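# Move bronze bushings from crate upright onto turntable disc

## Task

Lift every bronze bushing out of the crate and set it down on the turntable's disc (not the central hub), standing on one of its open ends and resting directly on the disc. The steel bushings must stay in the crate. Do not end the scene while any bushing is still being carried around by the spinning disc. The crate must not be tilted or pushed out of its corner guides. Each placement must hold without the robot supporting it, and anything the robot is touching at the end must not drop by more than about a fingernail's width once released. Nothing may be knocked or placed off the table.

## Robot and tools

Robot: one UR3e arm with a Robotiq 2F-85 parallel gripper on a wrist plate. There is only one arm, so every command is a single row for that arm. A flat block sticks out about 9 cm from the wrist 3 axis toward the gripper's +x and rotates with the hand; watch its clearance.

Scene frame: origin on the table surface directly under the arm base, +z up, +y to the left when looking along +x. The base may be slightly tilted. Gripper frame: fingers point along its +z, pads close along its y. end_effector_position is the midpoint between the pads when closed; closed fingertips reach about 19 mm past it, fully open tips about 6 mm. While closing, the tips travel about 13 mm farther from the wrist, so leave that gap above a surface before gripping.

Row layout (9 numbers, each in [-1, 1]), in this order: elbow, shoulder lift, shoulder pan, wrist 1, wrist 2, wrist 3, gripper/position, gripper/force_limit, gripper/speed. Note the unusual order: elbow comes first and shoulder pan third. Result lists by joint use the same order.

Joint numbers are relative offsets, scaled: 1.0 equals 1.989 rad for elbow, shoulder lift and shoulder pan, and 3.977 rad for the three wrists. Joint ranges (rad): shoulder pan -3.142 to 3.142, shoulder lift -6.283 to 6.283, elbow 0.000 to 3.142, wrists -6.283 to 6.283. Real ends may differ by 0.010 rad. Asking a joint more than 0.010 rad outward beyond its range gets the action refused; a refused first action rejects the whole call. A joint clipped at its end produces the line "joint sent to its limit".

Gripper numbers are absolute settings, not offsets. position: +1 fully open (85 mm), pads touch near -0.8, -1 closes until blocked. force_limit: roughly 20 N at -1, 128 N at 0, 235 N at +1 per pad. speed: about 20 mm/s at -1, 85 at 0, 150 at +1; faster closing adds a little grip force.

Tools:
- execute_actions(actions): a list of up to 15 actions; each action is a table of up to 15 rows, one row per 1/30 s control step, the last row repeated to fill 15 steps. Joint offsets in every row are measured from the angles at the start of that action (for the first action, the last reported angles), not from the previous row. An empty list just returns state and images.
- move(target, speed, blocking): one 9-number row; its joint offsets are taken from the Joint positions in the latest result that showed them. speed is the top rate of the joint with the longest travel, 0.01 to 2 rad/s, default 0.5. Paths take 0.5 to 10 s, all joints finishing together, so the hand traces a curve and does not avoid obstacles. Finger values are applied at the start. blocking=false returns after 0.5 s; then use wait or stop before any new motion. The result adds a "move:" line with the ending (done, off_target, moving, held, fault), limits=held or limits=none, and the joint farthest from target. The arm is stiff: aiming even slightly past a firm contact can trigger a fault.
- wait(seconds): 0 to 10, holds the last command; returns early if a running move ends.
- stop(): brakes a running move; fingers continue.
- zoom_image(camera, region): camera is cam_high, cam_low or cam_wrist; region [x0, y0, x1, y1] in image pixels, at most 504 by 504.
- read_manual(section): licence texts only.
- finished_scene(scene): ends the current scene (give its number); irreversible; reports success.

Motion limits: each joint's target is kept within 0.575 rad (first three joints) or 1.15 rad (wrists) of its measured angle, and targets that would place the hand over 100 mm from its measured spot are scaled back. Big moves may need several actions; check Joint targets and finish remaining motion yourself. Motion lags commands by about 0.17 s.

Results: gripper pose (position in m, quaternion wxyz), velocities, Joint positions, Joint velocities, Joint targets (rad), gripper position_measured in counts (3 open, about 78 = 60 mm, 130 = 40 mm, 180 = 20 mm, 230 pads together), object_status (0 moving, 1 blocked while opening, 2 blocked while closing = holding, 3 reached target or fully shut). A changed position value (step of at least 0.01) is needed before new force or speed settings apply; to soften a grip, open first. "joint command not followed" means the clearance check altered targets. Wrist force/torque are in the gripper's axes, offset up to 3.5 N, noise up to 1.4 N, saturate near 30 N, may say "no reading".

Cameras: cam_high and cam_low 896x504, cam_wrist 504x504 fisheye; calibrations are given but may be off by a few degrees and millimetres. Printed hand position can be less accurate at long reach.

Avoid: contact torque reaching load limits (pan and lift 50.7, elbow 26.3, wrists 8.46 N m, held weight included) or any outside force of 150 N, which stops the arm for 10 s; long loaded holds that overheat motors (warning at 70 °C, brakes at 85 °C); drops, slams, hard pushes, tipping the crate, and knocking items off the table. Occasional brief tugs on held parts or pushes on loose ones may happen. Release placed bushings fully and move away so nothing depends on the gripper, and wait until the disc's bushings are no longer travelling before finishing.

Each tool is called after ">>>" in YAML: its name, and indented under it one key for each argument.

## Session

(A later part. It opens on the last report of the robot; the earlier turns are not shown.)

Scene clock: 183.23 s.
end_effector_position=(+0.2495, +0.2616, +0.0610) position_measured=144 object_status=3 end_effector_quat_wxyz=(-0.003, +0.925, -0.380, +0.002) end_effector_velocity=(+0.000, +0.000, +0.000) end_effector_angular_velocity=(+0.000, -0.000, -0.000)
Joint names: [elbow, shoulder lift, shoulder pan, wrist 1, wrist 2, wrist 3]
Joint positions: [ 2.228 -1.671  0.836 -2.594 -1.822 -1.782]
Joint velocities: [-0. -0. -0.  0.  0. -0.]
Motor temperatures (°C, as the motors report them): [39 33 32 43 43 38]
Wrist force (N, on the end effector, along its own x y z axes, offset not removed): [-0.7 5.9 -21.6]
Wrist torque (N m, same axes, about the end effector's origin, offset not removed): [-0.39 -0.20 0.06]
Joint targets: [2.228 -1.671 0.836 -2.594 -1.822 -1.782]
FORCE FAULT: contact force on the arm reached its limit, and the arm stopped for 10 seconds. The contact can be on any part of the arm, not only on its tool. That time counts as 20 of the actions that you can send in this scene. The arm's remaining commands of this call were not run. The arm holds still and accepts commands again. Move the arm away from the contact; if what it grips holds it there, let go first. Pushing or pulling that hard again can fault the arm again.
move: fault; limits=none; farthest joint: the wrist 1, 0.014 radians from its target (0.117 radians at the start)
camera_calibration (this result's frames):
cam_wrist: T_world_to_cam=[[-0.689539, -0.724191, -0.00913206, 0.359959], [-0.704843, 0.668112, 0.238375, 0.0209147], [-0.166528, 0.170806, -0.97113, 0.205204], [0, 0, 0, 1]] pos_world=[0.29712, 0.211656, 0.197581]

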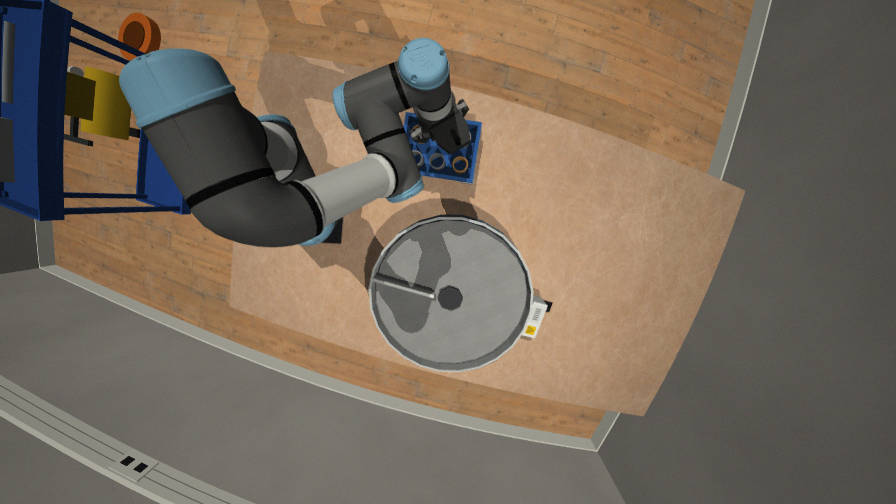

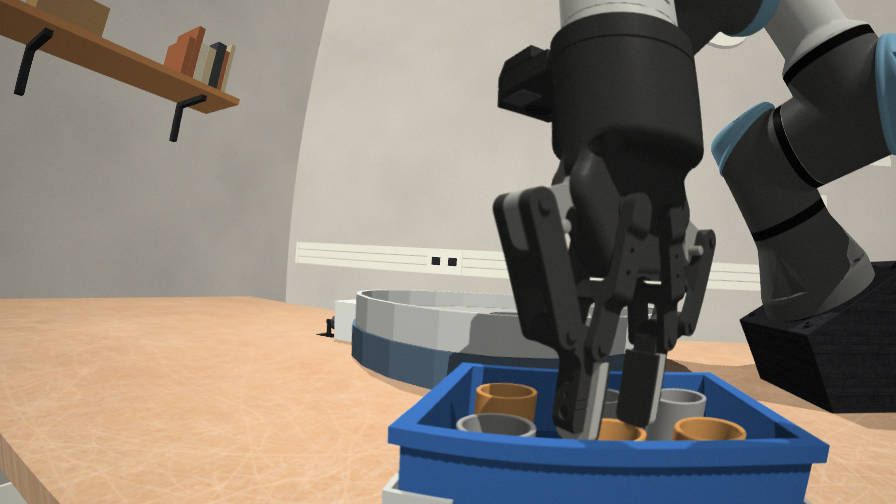

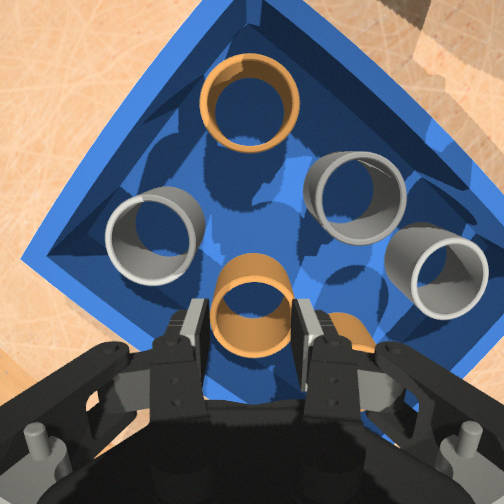

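>>> execute_actions:
  actions:
    - [[-0.008,-0.02,0.005,0.015,-0.001,0.004,-0.12,0,0]]
    - [[-0.008,-0.02,0.005,0.015,-0.001,0.004,-0.12,0,0]]

>>> zoom_image:
  camera: "cam_low"
  region: [380,280,840,504]

>>> zoom_image:
  camera: "cam_wrist"
  region: [100,200,420,440]

Scene clock: 190.37 s.
end_effector_position=(+0.2480, +0.2601, +0.0813) position_measured=144 object_status=3 end_effector_quat_wxyz=(-0.002, +0.923, -0.385, +0.000) end_effector_velocity=(-0.000, -0.000, +0.001) end_effector_angular_velocity=(-0.001, +0.000, -0.001)
Joint names: [elbow, shoulder lift, shoulder pan, wrist 1, wrist 2, wrist 3]
Joint positions: [ 2.197 -1.75   0.856 -2.477 -1.83  -1.751]
Joint velocities: [-0.002 -0.005  0.001  0.008 -0.001  0.002]
Motor temperatures (°C, as the motors report them): [39 33 32 43 43 38]
Wrist force (N, on the end effector, along its own x y z axes, offset not removed): [1.0 1.8 0.6]
Wrist torque (N m, same axes, about the end effector's origin, offset not removed): [0.26 -0.20 0.03]
Joint targets: [2.197 -1.750 0.856 -2.476 -1.830 -1.751]
camera_calibration (this result's frames):
cam_wrist: T_world_to_cam=[[-0.698502, -0.715582, -0.00616455, 0.357711], [-0.695718, 0.677045, 0.23997, 0.0113237], [-0.167545, 0.171908, -0.970761, 0.224909], [0, 0, 0, 1]] pos_world=[0.295423, 0.209641, 0.217821]

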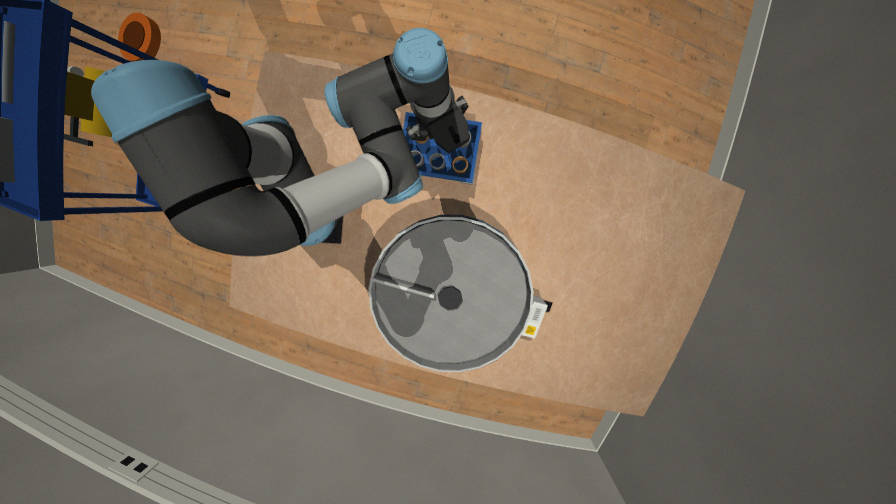

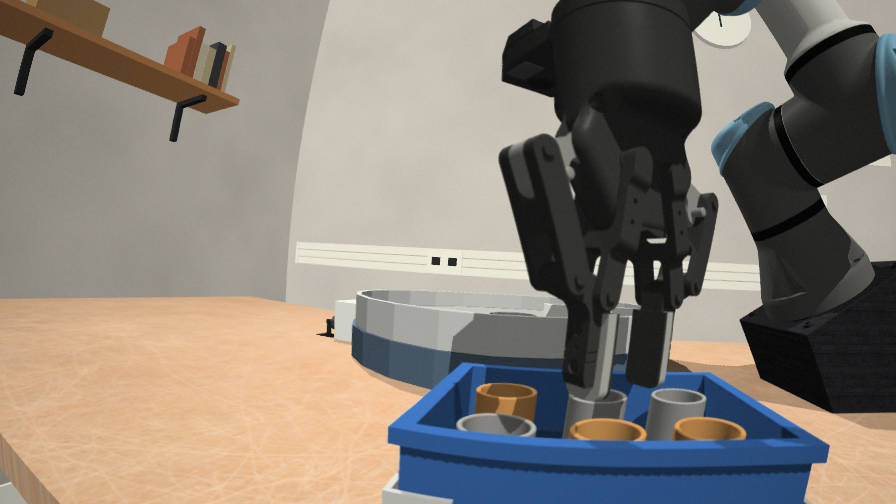

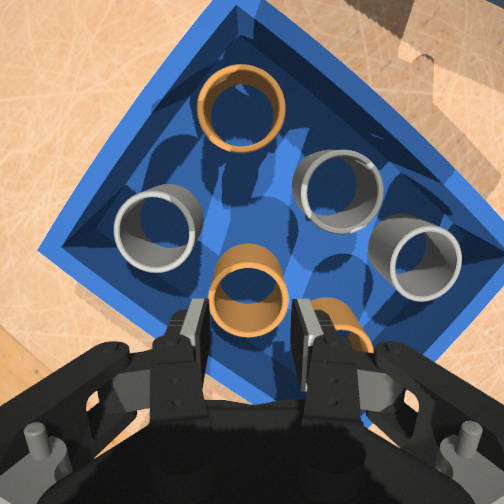

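Region (380, 280, 840, 504) of cam_low's 896x504 image, scaled by 1.096, with more detail than that image has; it fills the top 245 rows of this view, and the rest is white.

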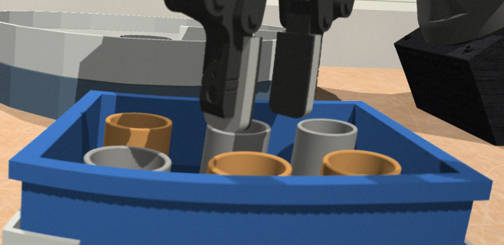

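Region (100, 200, 420, 440) of cam_wrist's 504x504 image, scaled by 1.575, with more detail than that image has; it fills the top 378 rows of this view, and the rest is white.

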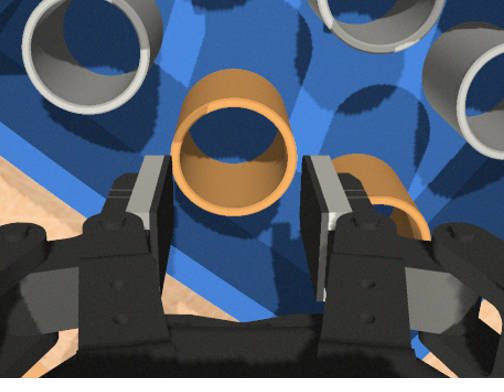

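>>> execute_actions:
  actions:
    - [[0.02,-0.0226,-0.025,0,0.005,-0.251,-0.5,0,0]]
    - [[0,0,0,0,0,0,-0.5,0,0]]
    - [[0,0,0,0,0,0,-0.5,0,0]]

Scene clock: 212.03 s.
end_effector_position=(+0.2497, +0.2477, +0.0796) position_measured=192 object_status=3 end_effector_quat_wxyz=(+0.001, +0.998, +0.065, -0.001) end_effector_velocity=(+0.000, +0.000, +0.000) end_effector_angular_velocity=(+0.001, -0.001, +0.001)
Joint names: [elbow, shoulder lift, shoulder pan, wrist 1, wrist 2, wrist 3]
Joint positions: [ 2.236 -1.794  0.807 -2.477 -1.81  -2.716]
Joint velocities: [-0.001 -0.     0.001  0.     0.     0.   ]
Motor temperatures (°C, as the motors report them): [39 33 32 43 43 38]
Wrist force (N, on the end effector, along its own x y z axes, offset not removed): [0.8 1.5 0.0]
Wrist torque (N m, same axes, about the end effector's origin, offset not removed): [0.22 -0.15 0.05]
Joint targets: [2.236 -1.794 0.807 -2.477 -1.810 -2.716]
camera_calibration (this result's frames):
cam_wrist: T_world_to_cam=[[0.147103, -0.989121, -0.000879874, 0.206232], [-0.960029, -0.14299, 0.240622, 0.290321], [-0.23813, -0.0345515, -0.970619, 0.294457], [0, 0, 0, 1]] pos_world=[0.318498, 0.255675, 0.216129]

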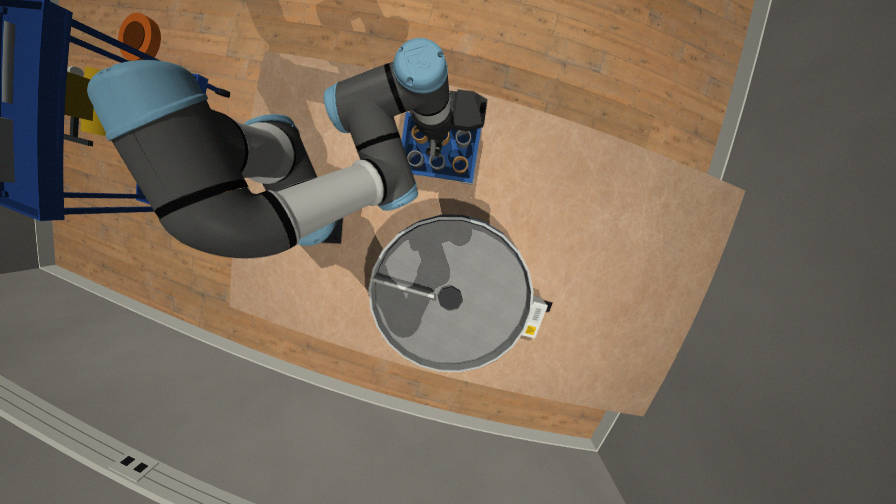

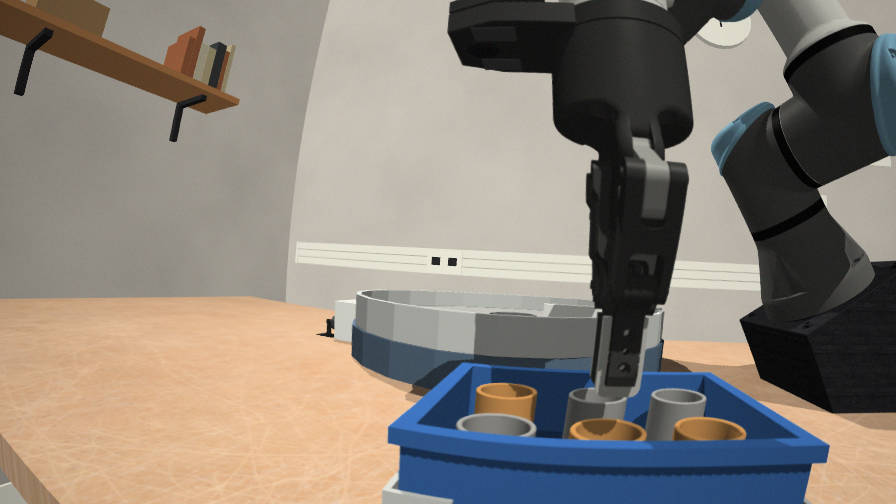

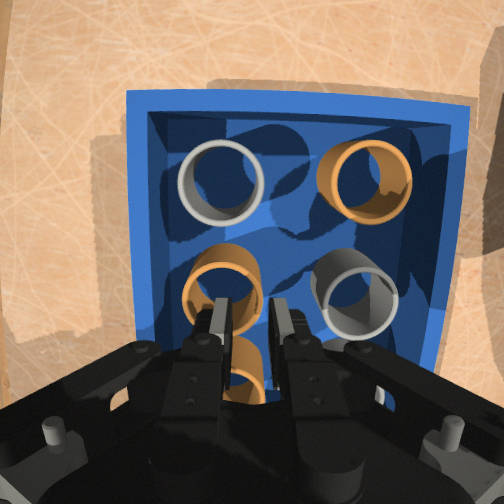

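>>> execute_actions:
  actions:
    - [[0.0066,0.016,-0.0042,-0.0117,0.001,-0.0036,-0.5,0,0]]
    - [[0.0066,0.016,-0.0042,-0.0117,0.001,-0.0036,-0.5,0,0]]
    - [[0,0,0,0,0,0,-0.5,0,0]]

Scene clock: 217.80 s.
end_effector_position=(+0.2505, +0.2485, +0.0634) position_measured=192 object_status=3 end_effector_quat_wxyz=(+0.001, +0.997, +0.071, -0.001) end_effector_velocity=(-0.000, +0.000, +0.000) end_effector_angular_velocity=(+0.001, +0.000, +0.001)
Joint names: [elbow, shoulder lift, shoulder pan, wrist 1, wrist 2, wrist 3]
Joint positions: [ 2.262 -1.731  0.79  -2.569 -1.802 -2.744]
Joint velocities: [-0.001 -0.     0.002  0.002  0.    -0.   ]
Motor temperatures (°C, as the motors report them): [39 33 32 43 43 38]
Wrist force (N, on the end effector, along its own x y z axes, offset not removed): [1.3 1.4 0.3]
Wrist torque (N m, same axes, about the end effector's origin, offset not removed): [0.16 -0.26 0.05]
Joint targets: [2.262 -1.731 0.790 -2.568 -1.802 -2.744]
camera_calibration (this result's frames):
cam_wrist: T_world_to_cam=[[0.160191, -0.987085, -0.00116902, 0.203165], [-0.957904, -0.155741, 0.241173, 0.297713], [-0.238241, -0.037514, -0.970481, 0.279667], [0, 0, 0, 1]] pos_world=[0.319263, 0.257399, 0.199849]

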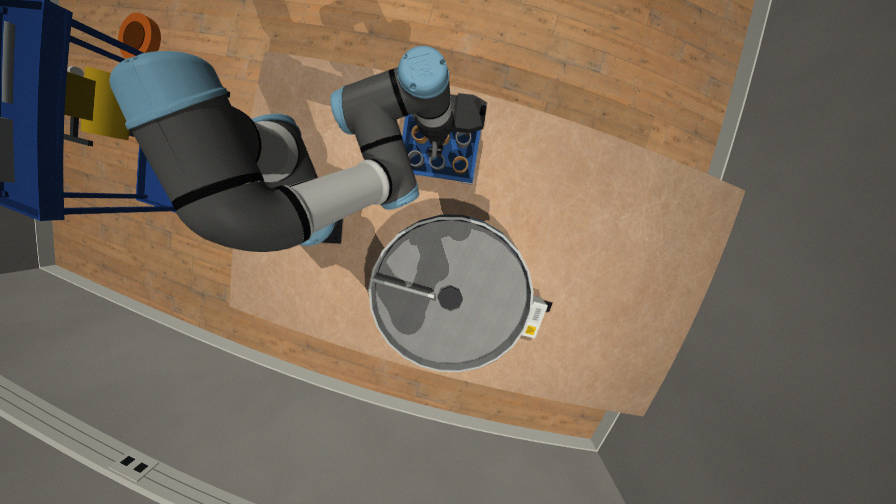

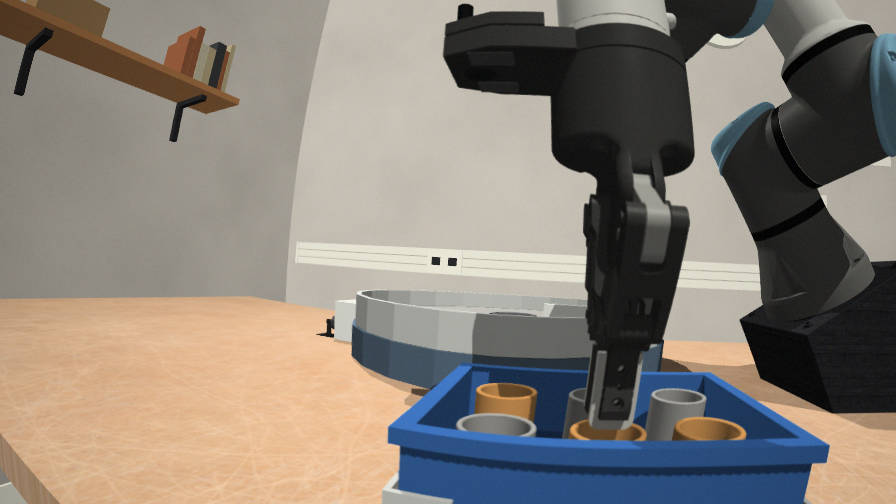

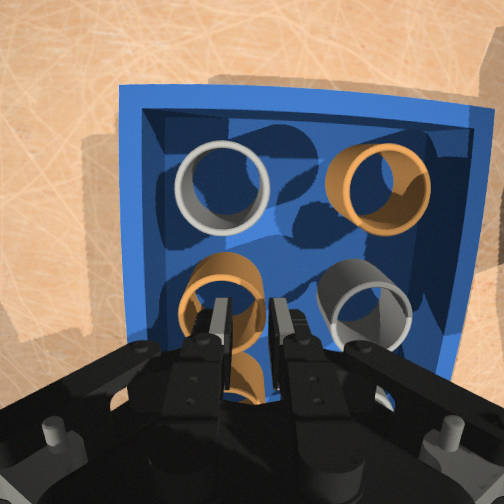

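>>> execute_actions:
  actions:
    - [[0.0028,0.006,-0.0013,-0.0046,0.0004,-0.0012,-0.5,0,0]]
    - [[0,0,0,0,0,0,-0.5,0,0]]

Scene clock: 221.40 s.
end_effector_position=(+0.2503, +0.2487, +0.0604) position_measured=192 object_status=3 end_effector_quat_wxyz=(+0.000, +0.997, +0.072, -0.001) end_effector_velocity=(-0.000, +0.000, +0.000) end_effector_angular_velocity=(+0.001, +0.000, +0.002)
Joint names: [elbow, shoulder lift, shoulder pan, wrist 1, wrist 2, wrist 3]
Joint positions: [ 2.268 -1.719  0.787 -2.587 -1.801 -2.749]
Joint velocities: [ 0.    -0.     0.002  0.    -0.    -0.   ]
Motor temperatures (°C, as the motors report them): [39 33 32 43 43 38]
Wrist force (N, on the end effector, along its own x y z axes, offset not removed): [1.1 1.0 -0.1]
Wrist torque (N m, same axes, about the end effector's origin, offset not removed): [0.12 -0.23 -0.02]
Joint targets: [2.268 -1.720 0.787 -2.587 -1.801 -2.749]
camera_calibration (this result's frames):
cam_wrist: T_world_to_cam=[[0.162482, -0.98671, -0.00166544, 0.202731], [-0.957541, -0.158086, 0.241088, 0.298828], [-0.238147, -0.0375778, -0.970502, 0.276729], [0, 0, 0, 1]] pos_world=[0.319102, 0.257676, 0.19686]

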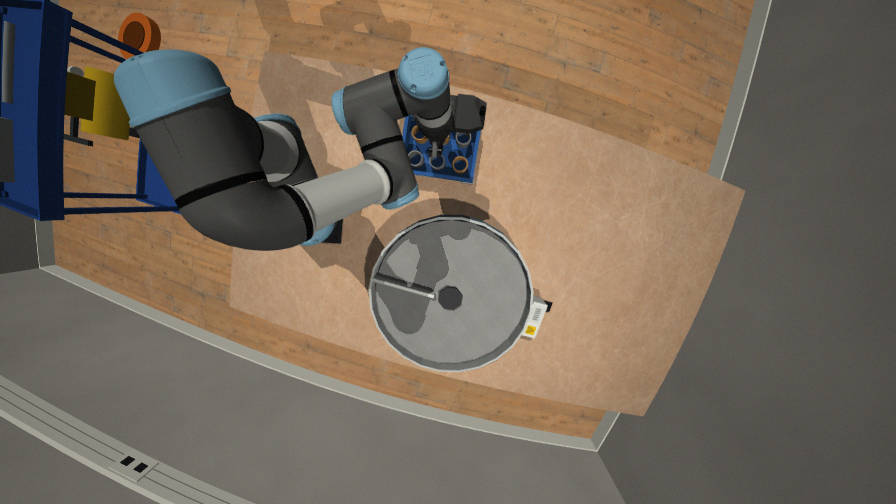

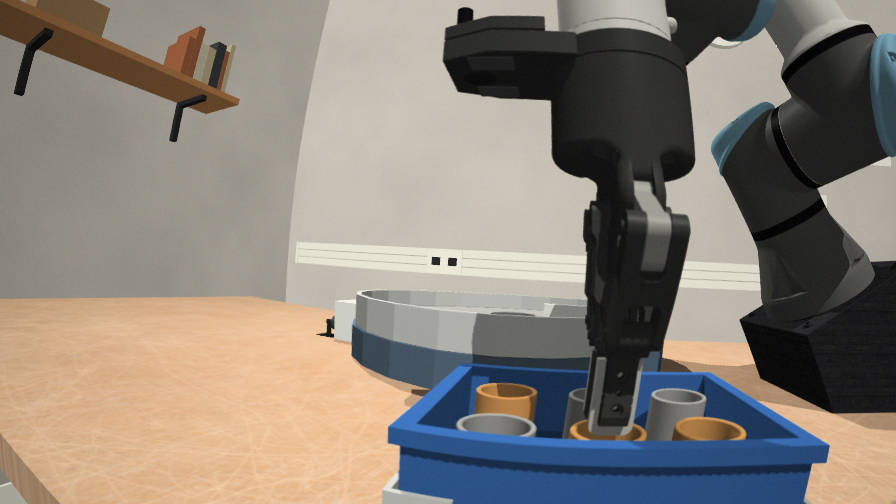

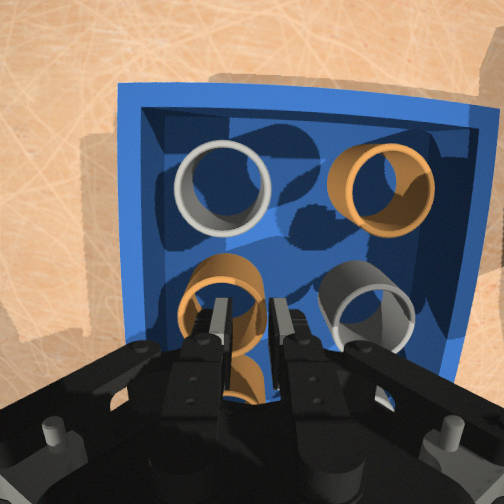

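Same step twice-size (3 mm each; continue 3 mm ×1).

>>> execute_actions:
  actions:
    - [[0.0026,0.006,-0.0015,-0.0046,0.0004,-0.0012,-0.5,0,0]]
    - [[0,0,0,0,0,0,-0.5,0,0]]

Scene clock: 224.33 s.
end_effector_position=(+0.2504, +0.2488, +0.0575) position_measured=192 object_status=3 end_effector_quat_wxyz=(+0.000, +0.997, +0.073, -0.001) end_effector_velocity=(+0.000, -0.000, -0.000) end_effector_angular_velocity=(-0.001, +0.000, -0.002)
Joint names: [elbow, shoulder lift, shoulder pan, wrist 1, wrist 2, wrist 3]
Joint positions: [ 2.273 -1.708  0.784 -2.605 -1.799 -2.754]
Joint velocities: [ 0.    -0.    -0.002  0.     0.    -0.   ]
Motor temperatures (°C, as the motors report them): [39 33 32 43 43 38]
Wrist force (N, on the end effector, along its own x y z axes, offset not removed): [0.6 1.5 -0.1]
Wrist torque (N m, same axes, about the end effector's origin, offset not removed): [0.18 -0.18 0.04]
Joint targets: [2.273 -1.708 0.785 -2.605 -1.799 -2.754]
camera_calibration (this result's frames):
cam_wrist: T_world_to_cam=[[0.164349, -0.9864, -0.00210413, 0.202324], [-0.957329, -0.160018, 0.240657, 0.300079], [-0.237721, -0.0375374, -0.970608, 0.273786], [0, 0, 0, 1]] pos_world=[0.319107, 0.257868, 0.193948]

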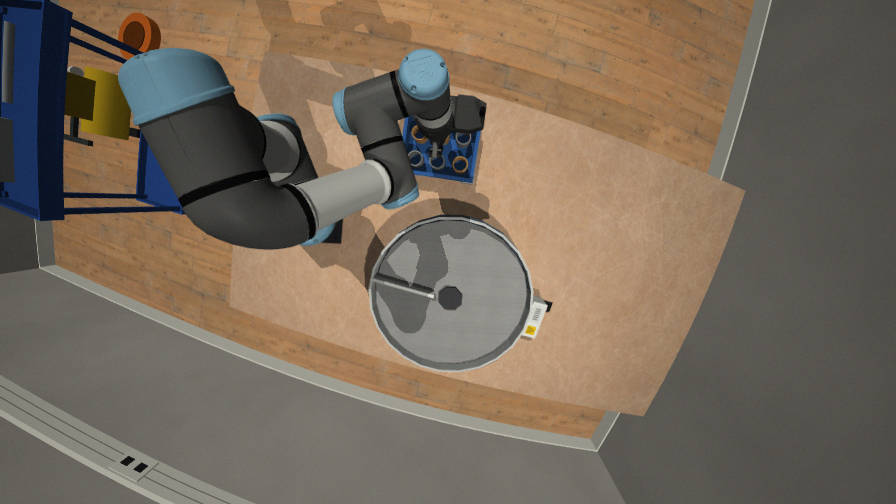

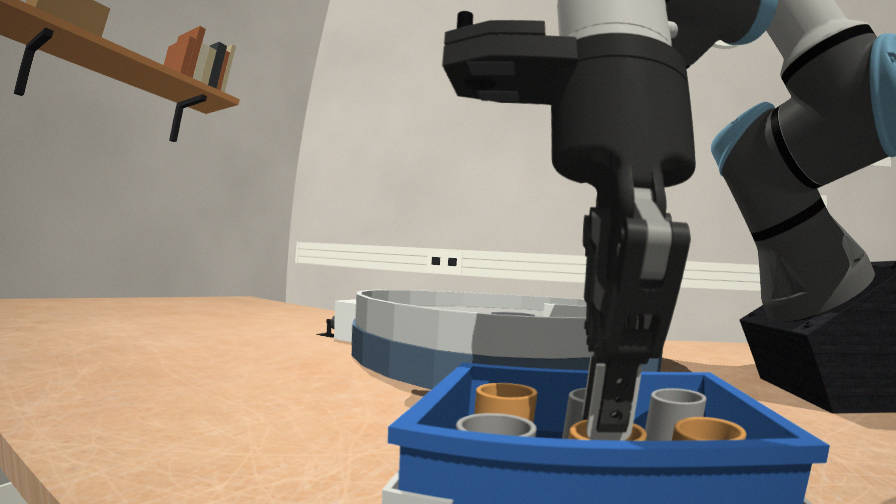

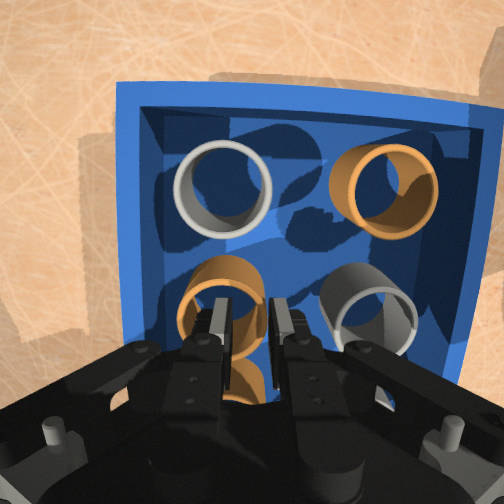

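Clear. 5 mm more.

>>> execute_actions:
  actions:
    - [[0.002,0.005,-0.0013,-0.0038,0.0003,-0.001,-0.5,0,0]]
    - [[0.002,0.005,-0.0013,-0.0038,0.0003,-0.001,-0.5,0,0]]
    - [[0,0,0,0,0,0,-0.5,0,0]]

Scene clock: 227.63 s.
end_effector_position=(+0.2507, +0.2490, +0.0527) position_measured=192 object_status=3 end_effector_quat_wxyz=(-0.000, +0.997, +0.075, -0.000) end_effector_velocity=(-0.000, -0.000, -0.000) end_effector_angular_velocity=(-0.001, +0.001, -0.000)
Joint names: [elbow, shoulder lift, shoulder pan, wrist 1, wrist 2, wrist 3]
Joint positions: [ 2.281 -1.688  0.779 -2.635 -1.797 -2.761]
Joint velocities: [ 0.001 -0.    -0.001  0.     0.    -0.   ]
Motor temperatures (°C, as the motors report them): [39 33 32 43 43 38]
Wrist force (N, on the end effector, along its own x y z axes, offset not removed): [-0.3 1.1 0.1]
Wrist torque (N m, same axes, about the end effector's origin, offset not removed): [0.12 0.04 0.00]
Joint targets: [2.281 -1.688 0.779 -2.635 -1.797 -2.761]
camera_calibration (this result's frames):
cam_wrist: T_world_to_cam=[[0.167203, -0.985919, -0.00261671, 0.201581], [-0.957125, -0.162956, 0.239492, 0.302307], [-0.236546, -0.0375393, -0.970895, 0.268959], [0, 0, 0, 1]] pos_world=[0.319262, 0.258102, 0.189258]

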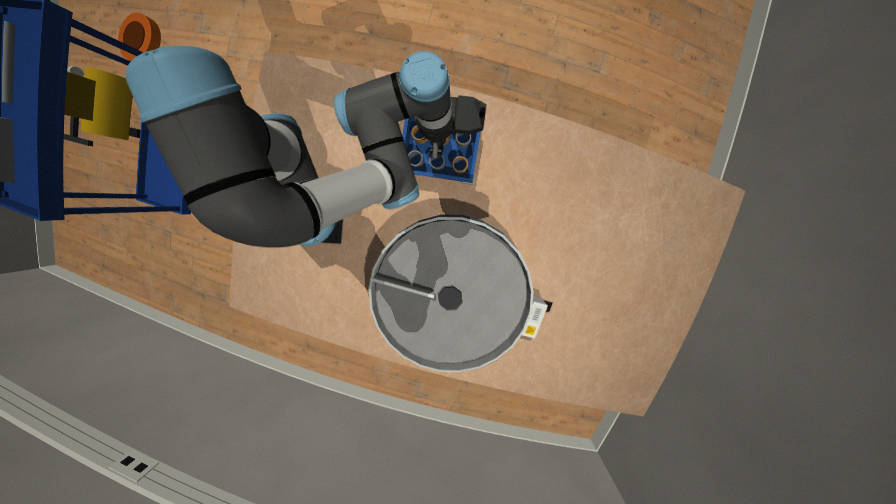

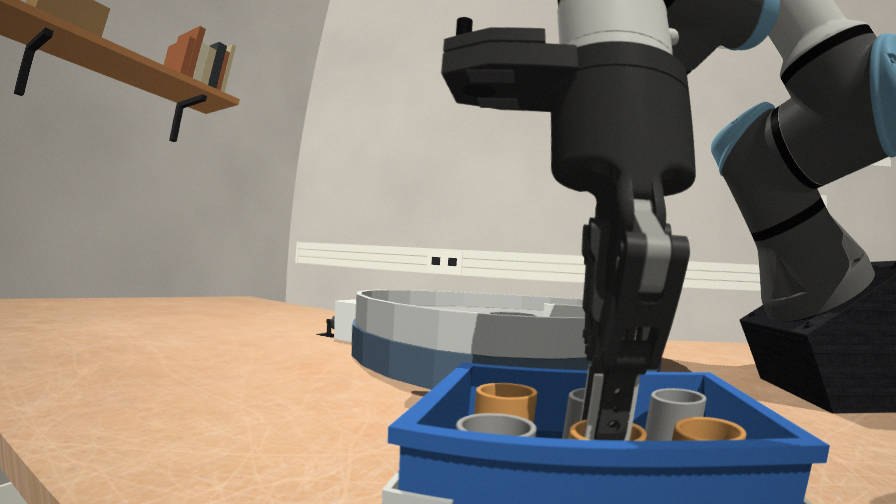

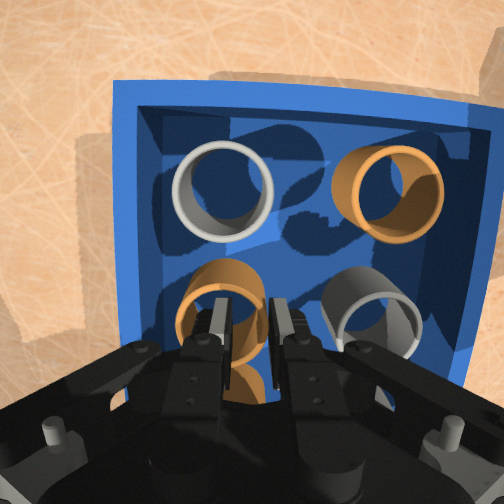

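Inside. 6 mm further, then grip.

>>> execute_actions:
  actions:
    - [[0.0025,0.006,-0.0016,-0.0046,0.0004,-0.0012,-0.5,0,0]]
    - [[0.0025,0.006,-0.0016,-0.0046,0.0004,-0.0012,-0.5,0,0]]
    - [[0,0,0,0,0,0,-0.5,0,0]]
    - [[0,0,0,0,0,0,-1,-0.4,-0.5]]
    - [[0,0,0,0,0,0,-1,-0.4,-0.5]]

Scene clock: 232.63 s.
end_effector_position=(+0.2509, +0.2490, +0.0470) position_measured=218 object_status=2 end_effector_quat_wxyz=(-0.001, +0.997, +0.077, +0.000) end_effector_velocity=(-0.000, +0.000, +0.000) end_effector_angular_velocity=(+0.000, +0.000, +0.000)
Joint names: [elbow, shoulder lift, shoulder pan, wrist 1, wrist 2, wrist 3]
Joint positions: [ 2.291 -1.664  0.773 -2.671 -1.794 -2.771]
Joint velocities: [ 0.  0.  0.  0. -0.  0.]
Motor temperatures (°C, as the motors report them): [39 33 32 43 43 38]
Wrist force (N, on the end effector, along its own x y z axes, offset not removed): [0.8 2.2 -4.0]
Wrist torque (N m, same axes, about the end effector's origin, offset not removed): [0.10 -0.20 -0.01]
Joint targets: [2.291 -1.664 0.773 -2.671 -1.794 -2.771]
camera_calibration (this result's frames):
cam_wrist: T_world_to_cam=[[0.170522, -0.985348, -0.00339682, 0.20063], [-0.956841, -0.16641, 0.23825, 0.304719], [-0.235325, -0.0373766, -0.971198, 0.26312], [0, 0, 0, 1]] pos_world=[0.319275, 0.258233, 0.183623]

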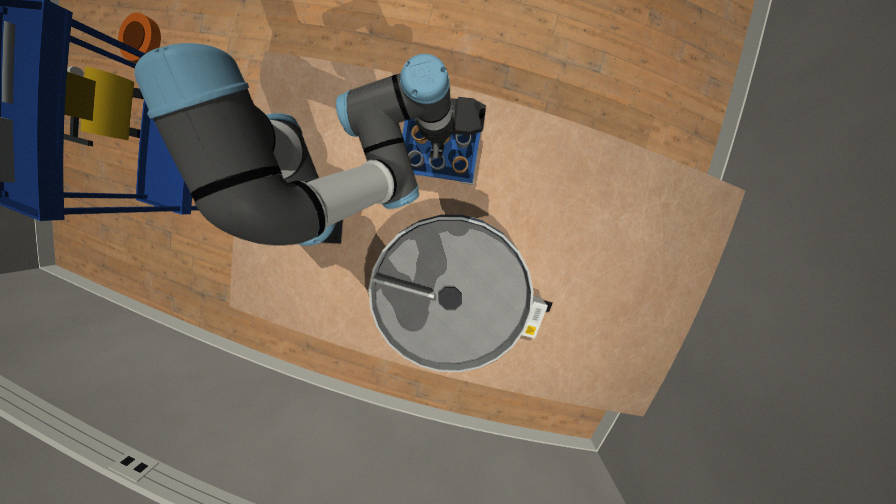

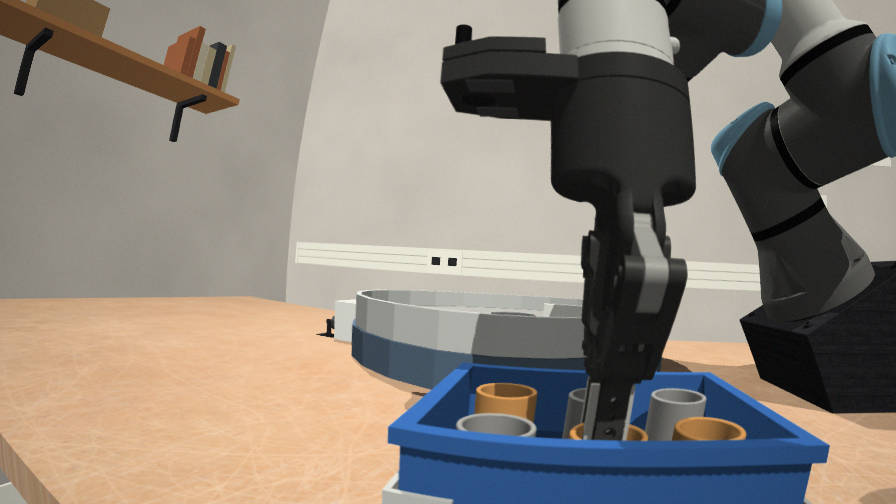

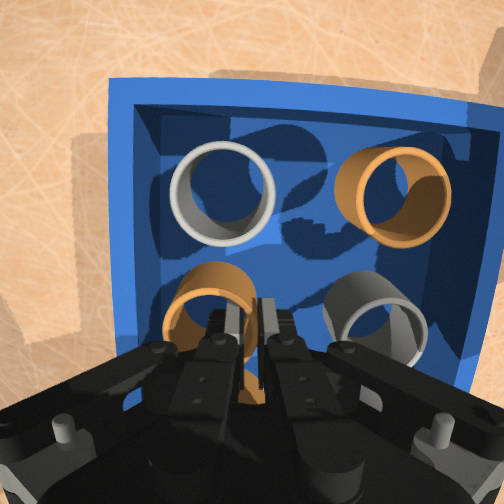

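>>> execute_actions:
  actions:
    - [[-0.0277,-0.0654,0.017,0.0488,-0.004,0.0138,-1,-0.4,-0.5]]
    - [[-0.1217,-0.0764,0.0724,0.108,-0.016,0.04,-1,-0.4,-0.5]]
    - [[-0.03,-0.015,0.012,0.025,0,0,-1,-0.4,-0.5]]

Scene clock: 239.80 s.
end_effector_position=(+0.2421, +0.2548, +0.1763) position_measured=218 object_status=2 end_effector_quat_wxyz=(-0.003, +0.998, +0.064, -0.004) end_effector_velocity=(-0.000, -0.000, +0.002) end_effector_angular_velocity=(+0.001, +0.001, +0.003)
Joint names: [elbow, shoulder lift, shoulder pan, wrist 1, wrist 2, wrist 3]
Joint positions: [ 1.94  -1.971  0.972 -1.96  -1.872 -2.56 ]
Joint velocities: [-0.008 -0.004  0.003  0.013 -0.    -0.   ]
Motor temperatures (°C, as the motors report them): [39 33 32 43 43 38]
Wrist force (N, on the end effector, along its own x y z axes, offset not removed): [0.7 1.4 1.0]
Wrist torque (N m, same axes, about the end effector's origin, offset not removed): [0.16 -0.13 0.03]
Joint targets: [1.939 -1.972 0.972 -1.959 -1.872 -2.560]
camera_calibration (this result's frames):
cam_wrist: T_world_to_cam=[[0.146488, -0.989182, -0.00779202, 0.215821], [-0.958504, -0.143883, 0.246107, 0.25966], [-0.244565, -0.028583, -0.969211, 0.386468], [0, 0, 0, 1]] pos_world=[0.311786, 0.261893, 0.312347]

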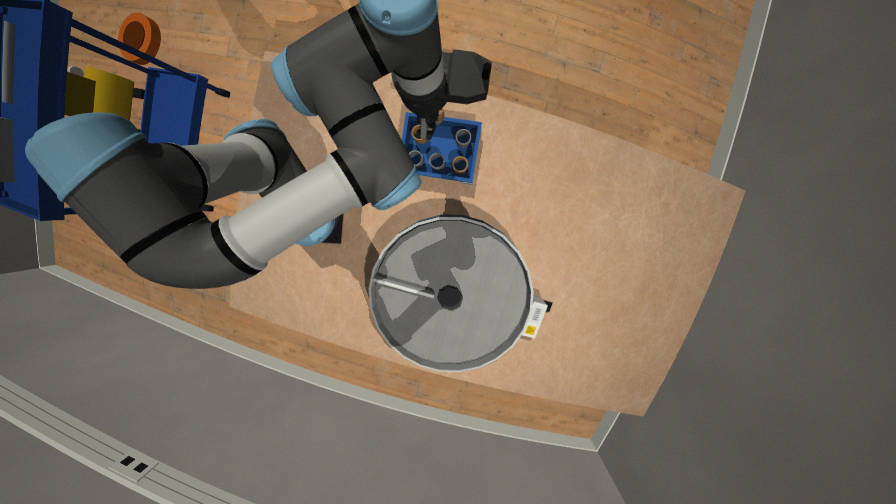

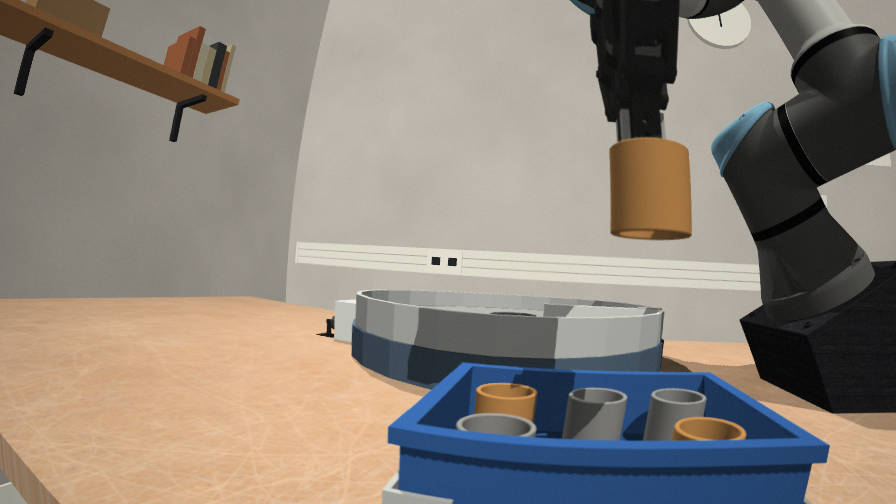

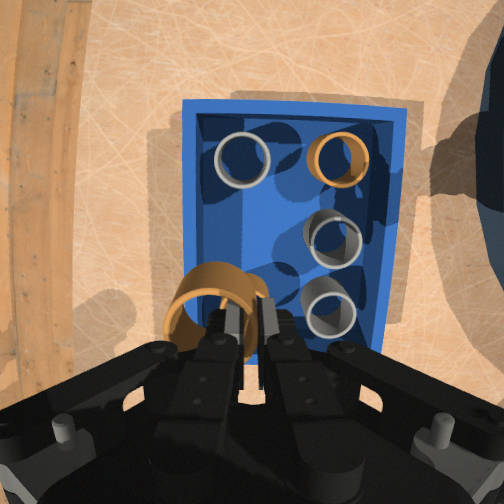

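>>> move:
  target: [-0.31,0.091,-0.803,0.133,0.1795,0,-1,-0.4,-0.5]
  speed: 0.7

Scene clock: 246.37 s.
end_effector_position=(+0.4670, -0.0440, +0.1791) position_measured=218 object_status=2 end_effector_quat_wxyz=(-0.001, +0.786, -0.618, -0.000) end_effector_velocity=(+0.000, -0.001, +0.000) end_effector_angular_velocity=(-0.001, -0.001, -0.002)
Joint names: [elbow, shoulder lift, shoulder pan, wrist 1, wrist 2, wrist 3]
Joint positions: [ 1.324 -1.79  -0.625 -1.431 -1.158 -2.56 ]
Joint velocities: [-0.001  0.    -0.003  0.001  0.001 -0.   ]
Motor temperatures (°C, as the motors report them): [39 33 32 43 43 38]
Wrist force (N, on the end effector, along its own x y z axes, offset not removed): [0.5 1.4 0.7]
Wrist torque (N m, same axes, about the end effector's origin, offset not removed): [0.17 -0.11 0.02]
Joint targets: [1.324 -1.790 -0.625 -1.431 -1.158 -2.560]
move: done; limits=none; farthest joint: the shoulder pan, 0.000 radians from its target (1.597 radians at the start)
camera_calibration (this result's frames):
cam_wrist: T_world_to_cam=[[-0.967393, -0.253258, -0.00336731, 0.439167], [-0.246618, 0.938834, 0.240353, 0.147857], [-0.05771, 0.233346, -0.97068, 0.360205], [0, 0, 0, 1]] pos_world=[0.482099, -0.111644, 0.315585]

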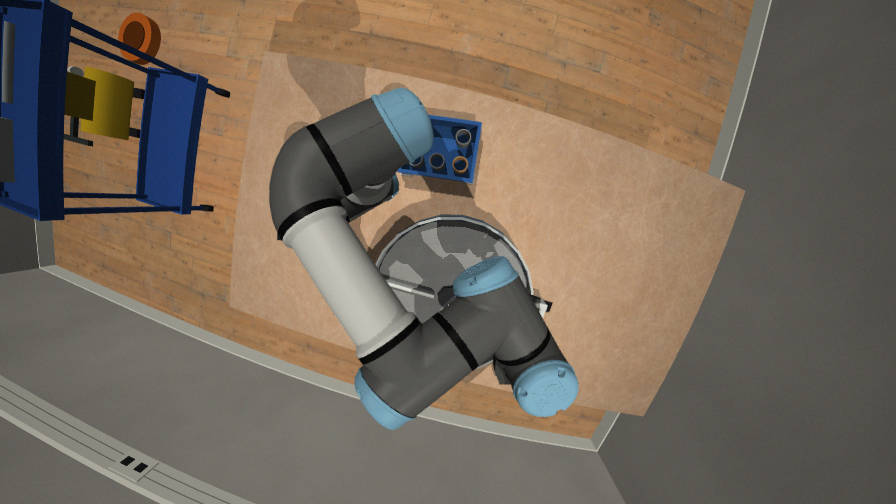

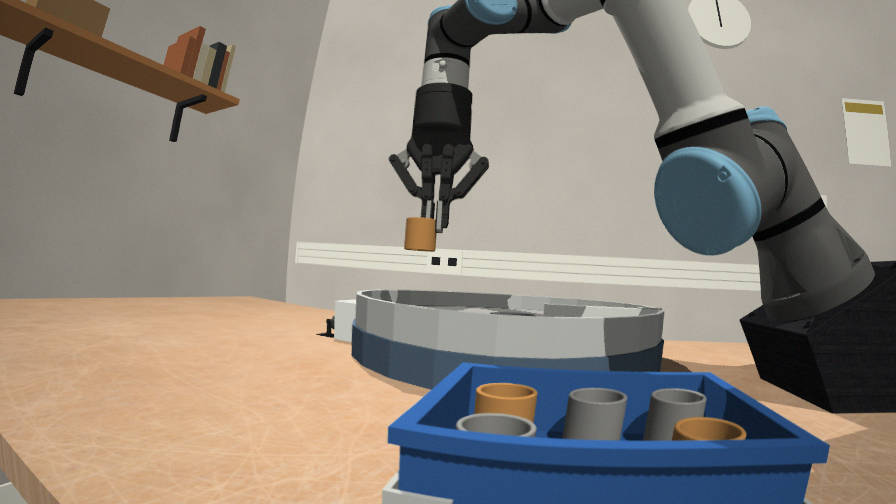

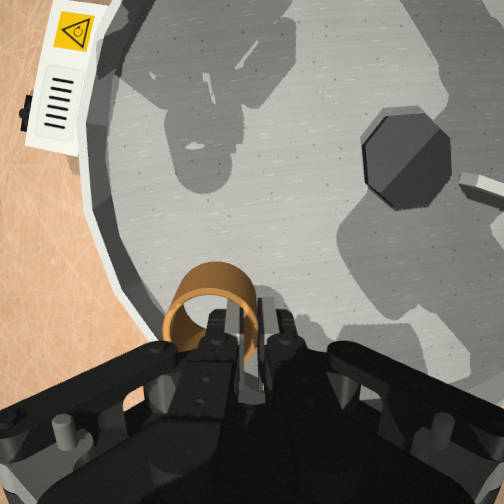

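>>> execute_actions:
  actions:
    - [[0.05,0.028,0.024,-0.0435,-0.0044,0.012,-1,-0.4,-0.5]]
    - [[0.05,0.028,0.024,-0.0435,-0.0044,0.012,-1,-0.4,-0.5]]
    - [[0,0,0,0,0,0,-1,-0.4,-0.5]]

>>> zoom_image:
  camera: "cam_low"
  region: [340,200,560,340]

Scene clock: 254.93 s.
end_effector_position=(+0.4738, -0.0548, +0.1126) position_measured=218 object_status=2 end_effector_quat_wxyz=(+0.000, +0.786, -0.618, -0.001) end_effector_velocity=(+0.000, +0.000, +0.001) end_effector_angular_velocity=(-0.001, -0.002, +0.002)
Joint names: [elbow, shoulder lift, shoulder pan, wrist 1, wrist 2, wrist 3]
Joint positions: [ 1.52  -1.68  -0.531 -1.772 -1.193 -2.466]
Joint velocities: [-0.001 -0.001 -0.     0.     0.001 -0.002]
Motor temperatures (°C, as the motors report them): [39 33 32 43 43 38]
Wrist force (N, on the end effector, along its own x y z axes, offset not removed): [1.3 1.2 1.1]
Wrist torque (N m, same axes, about the end effector's origin, offset not removed): [0.13 -0.26 -0.02]
Joint targets: [1.520 -1.680 -0.531 -1.772 -1.193 -2.466]
camera_calibration (this result's frames):
cam_wrist: T_world_to_cam=[[-0.967131, -0.254277, -0.000134582, 0.442194], [-0.246869, 0.938826, 0.240129, 0.175749], [-0.060933, 0.23227, -0.970741, 0.300089], [0, 0, 0, 1]] pos_world=[0.489332, -0.12226, 0.249166]

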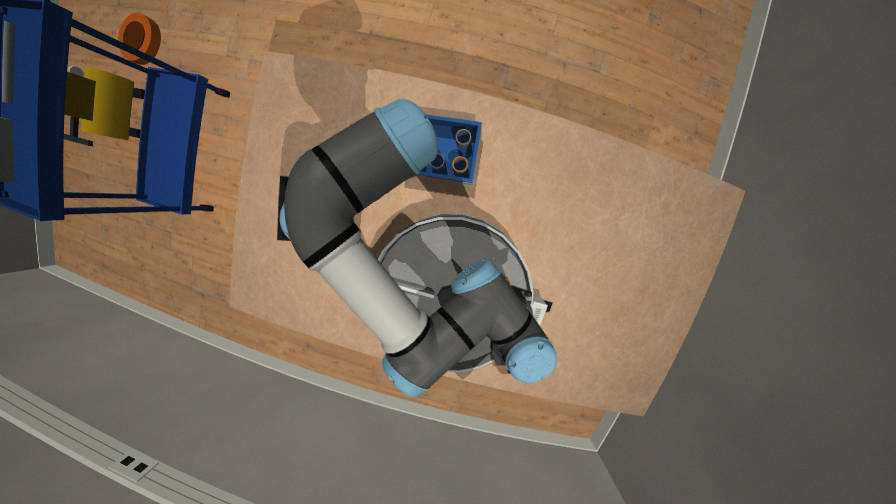

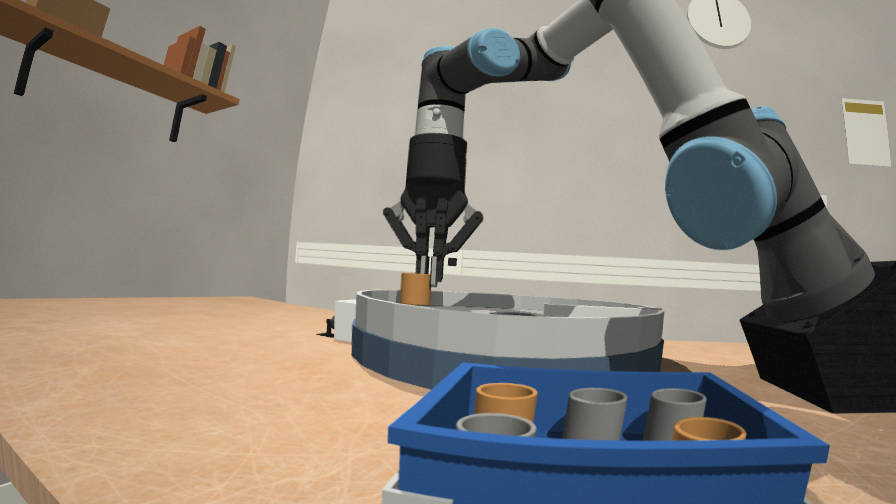

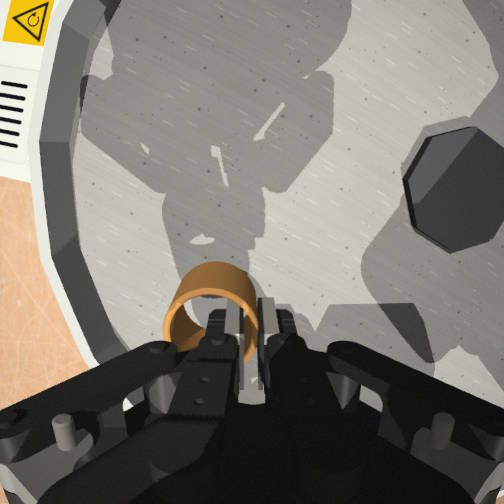

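Region (340, 200, 560, 340) of cam_low's 896x504 image, scaled by 2.291, with more detail than that image has; it fills the top 321 rows of this view, and the rest is white.

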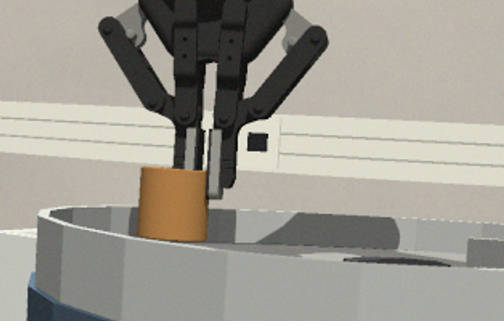

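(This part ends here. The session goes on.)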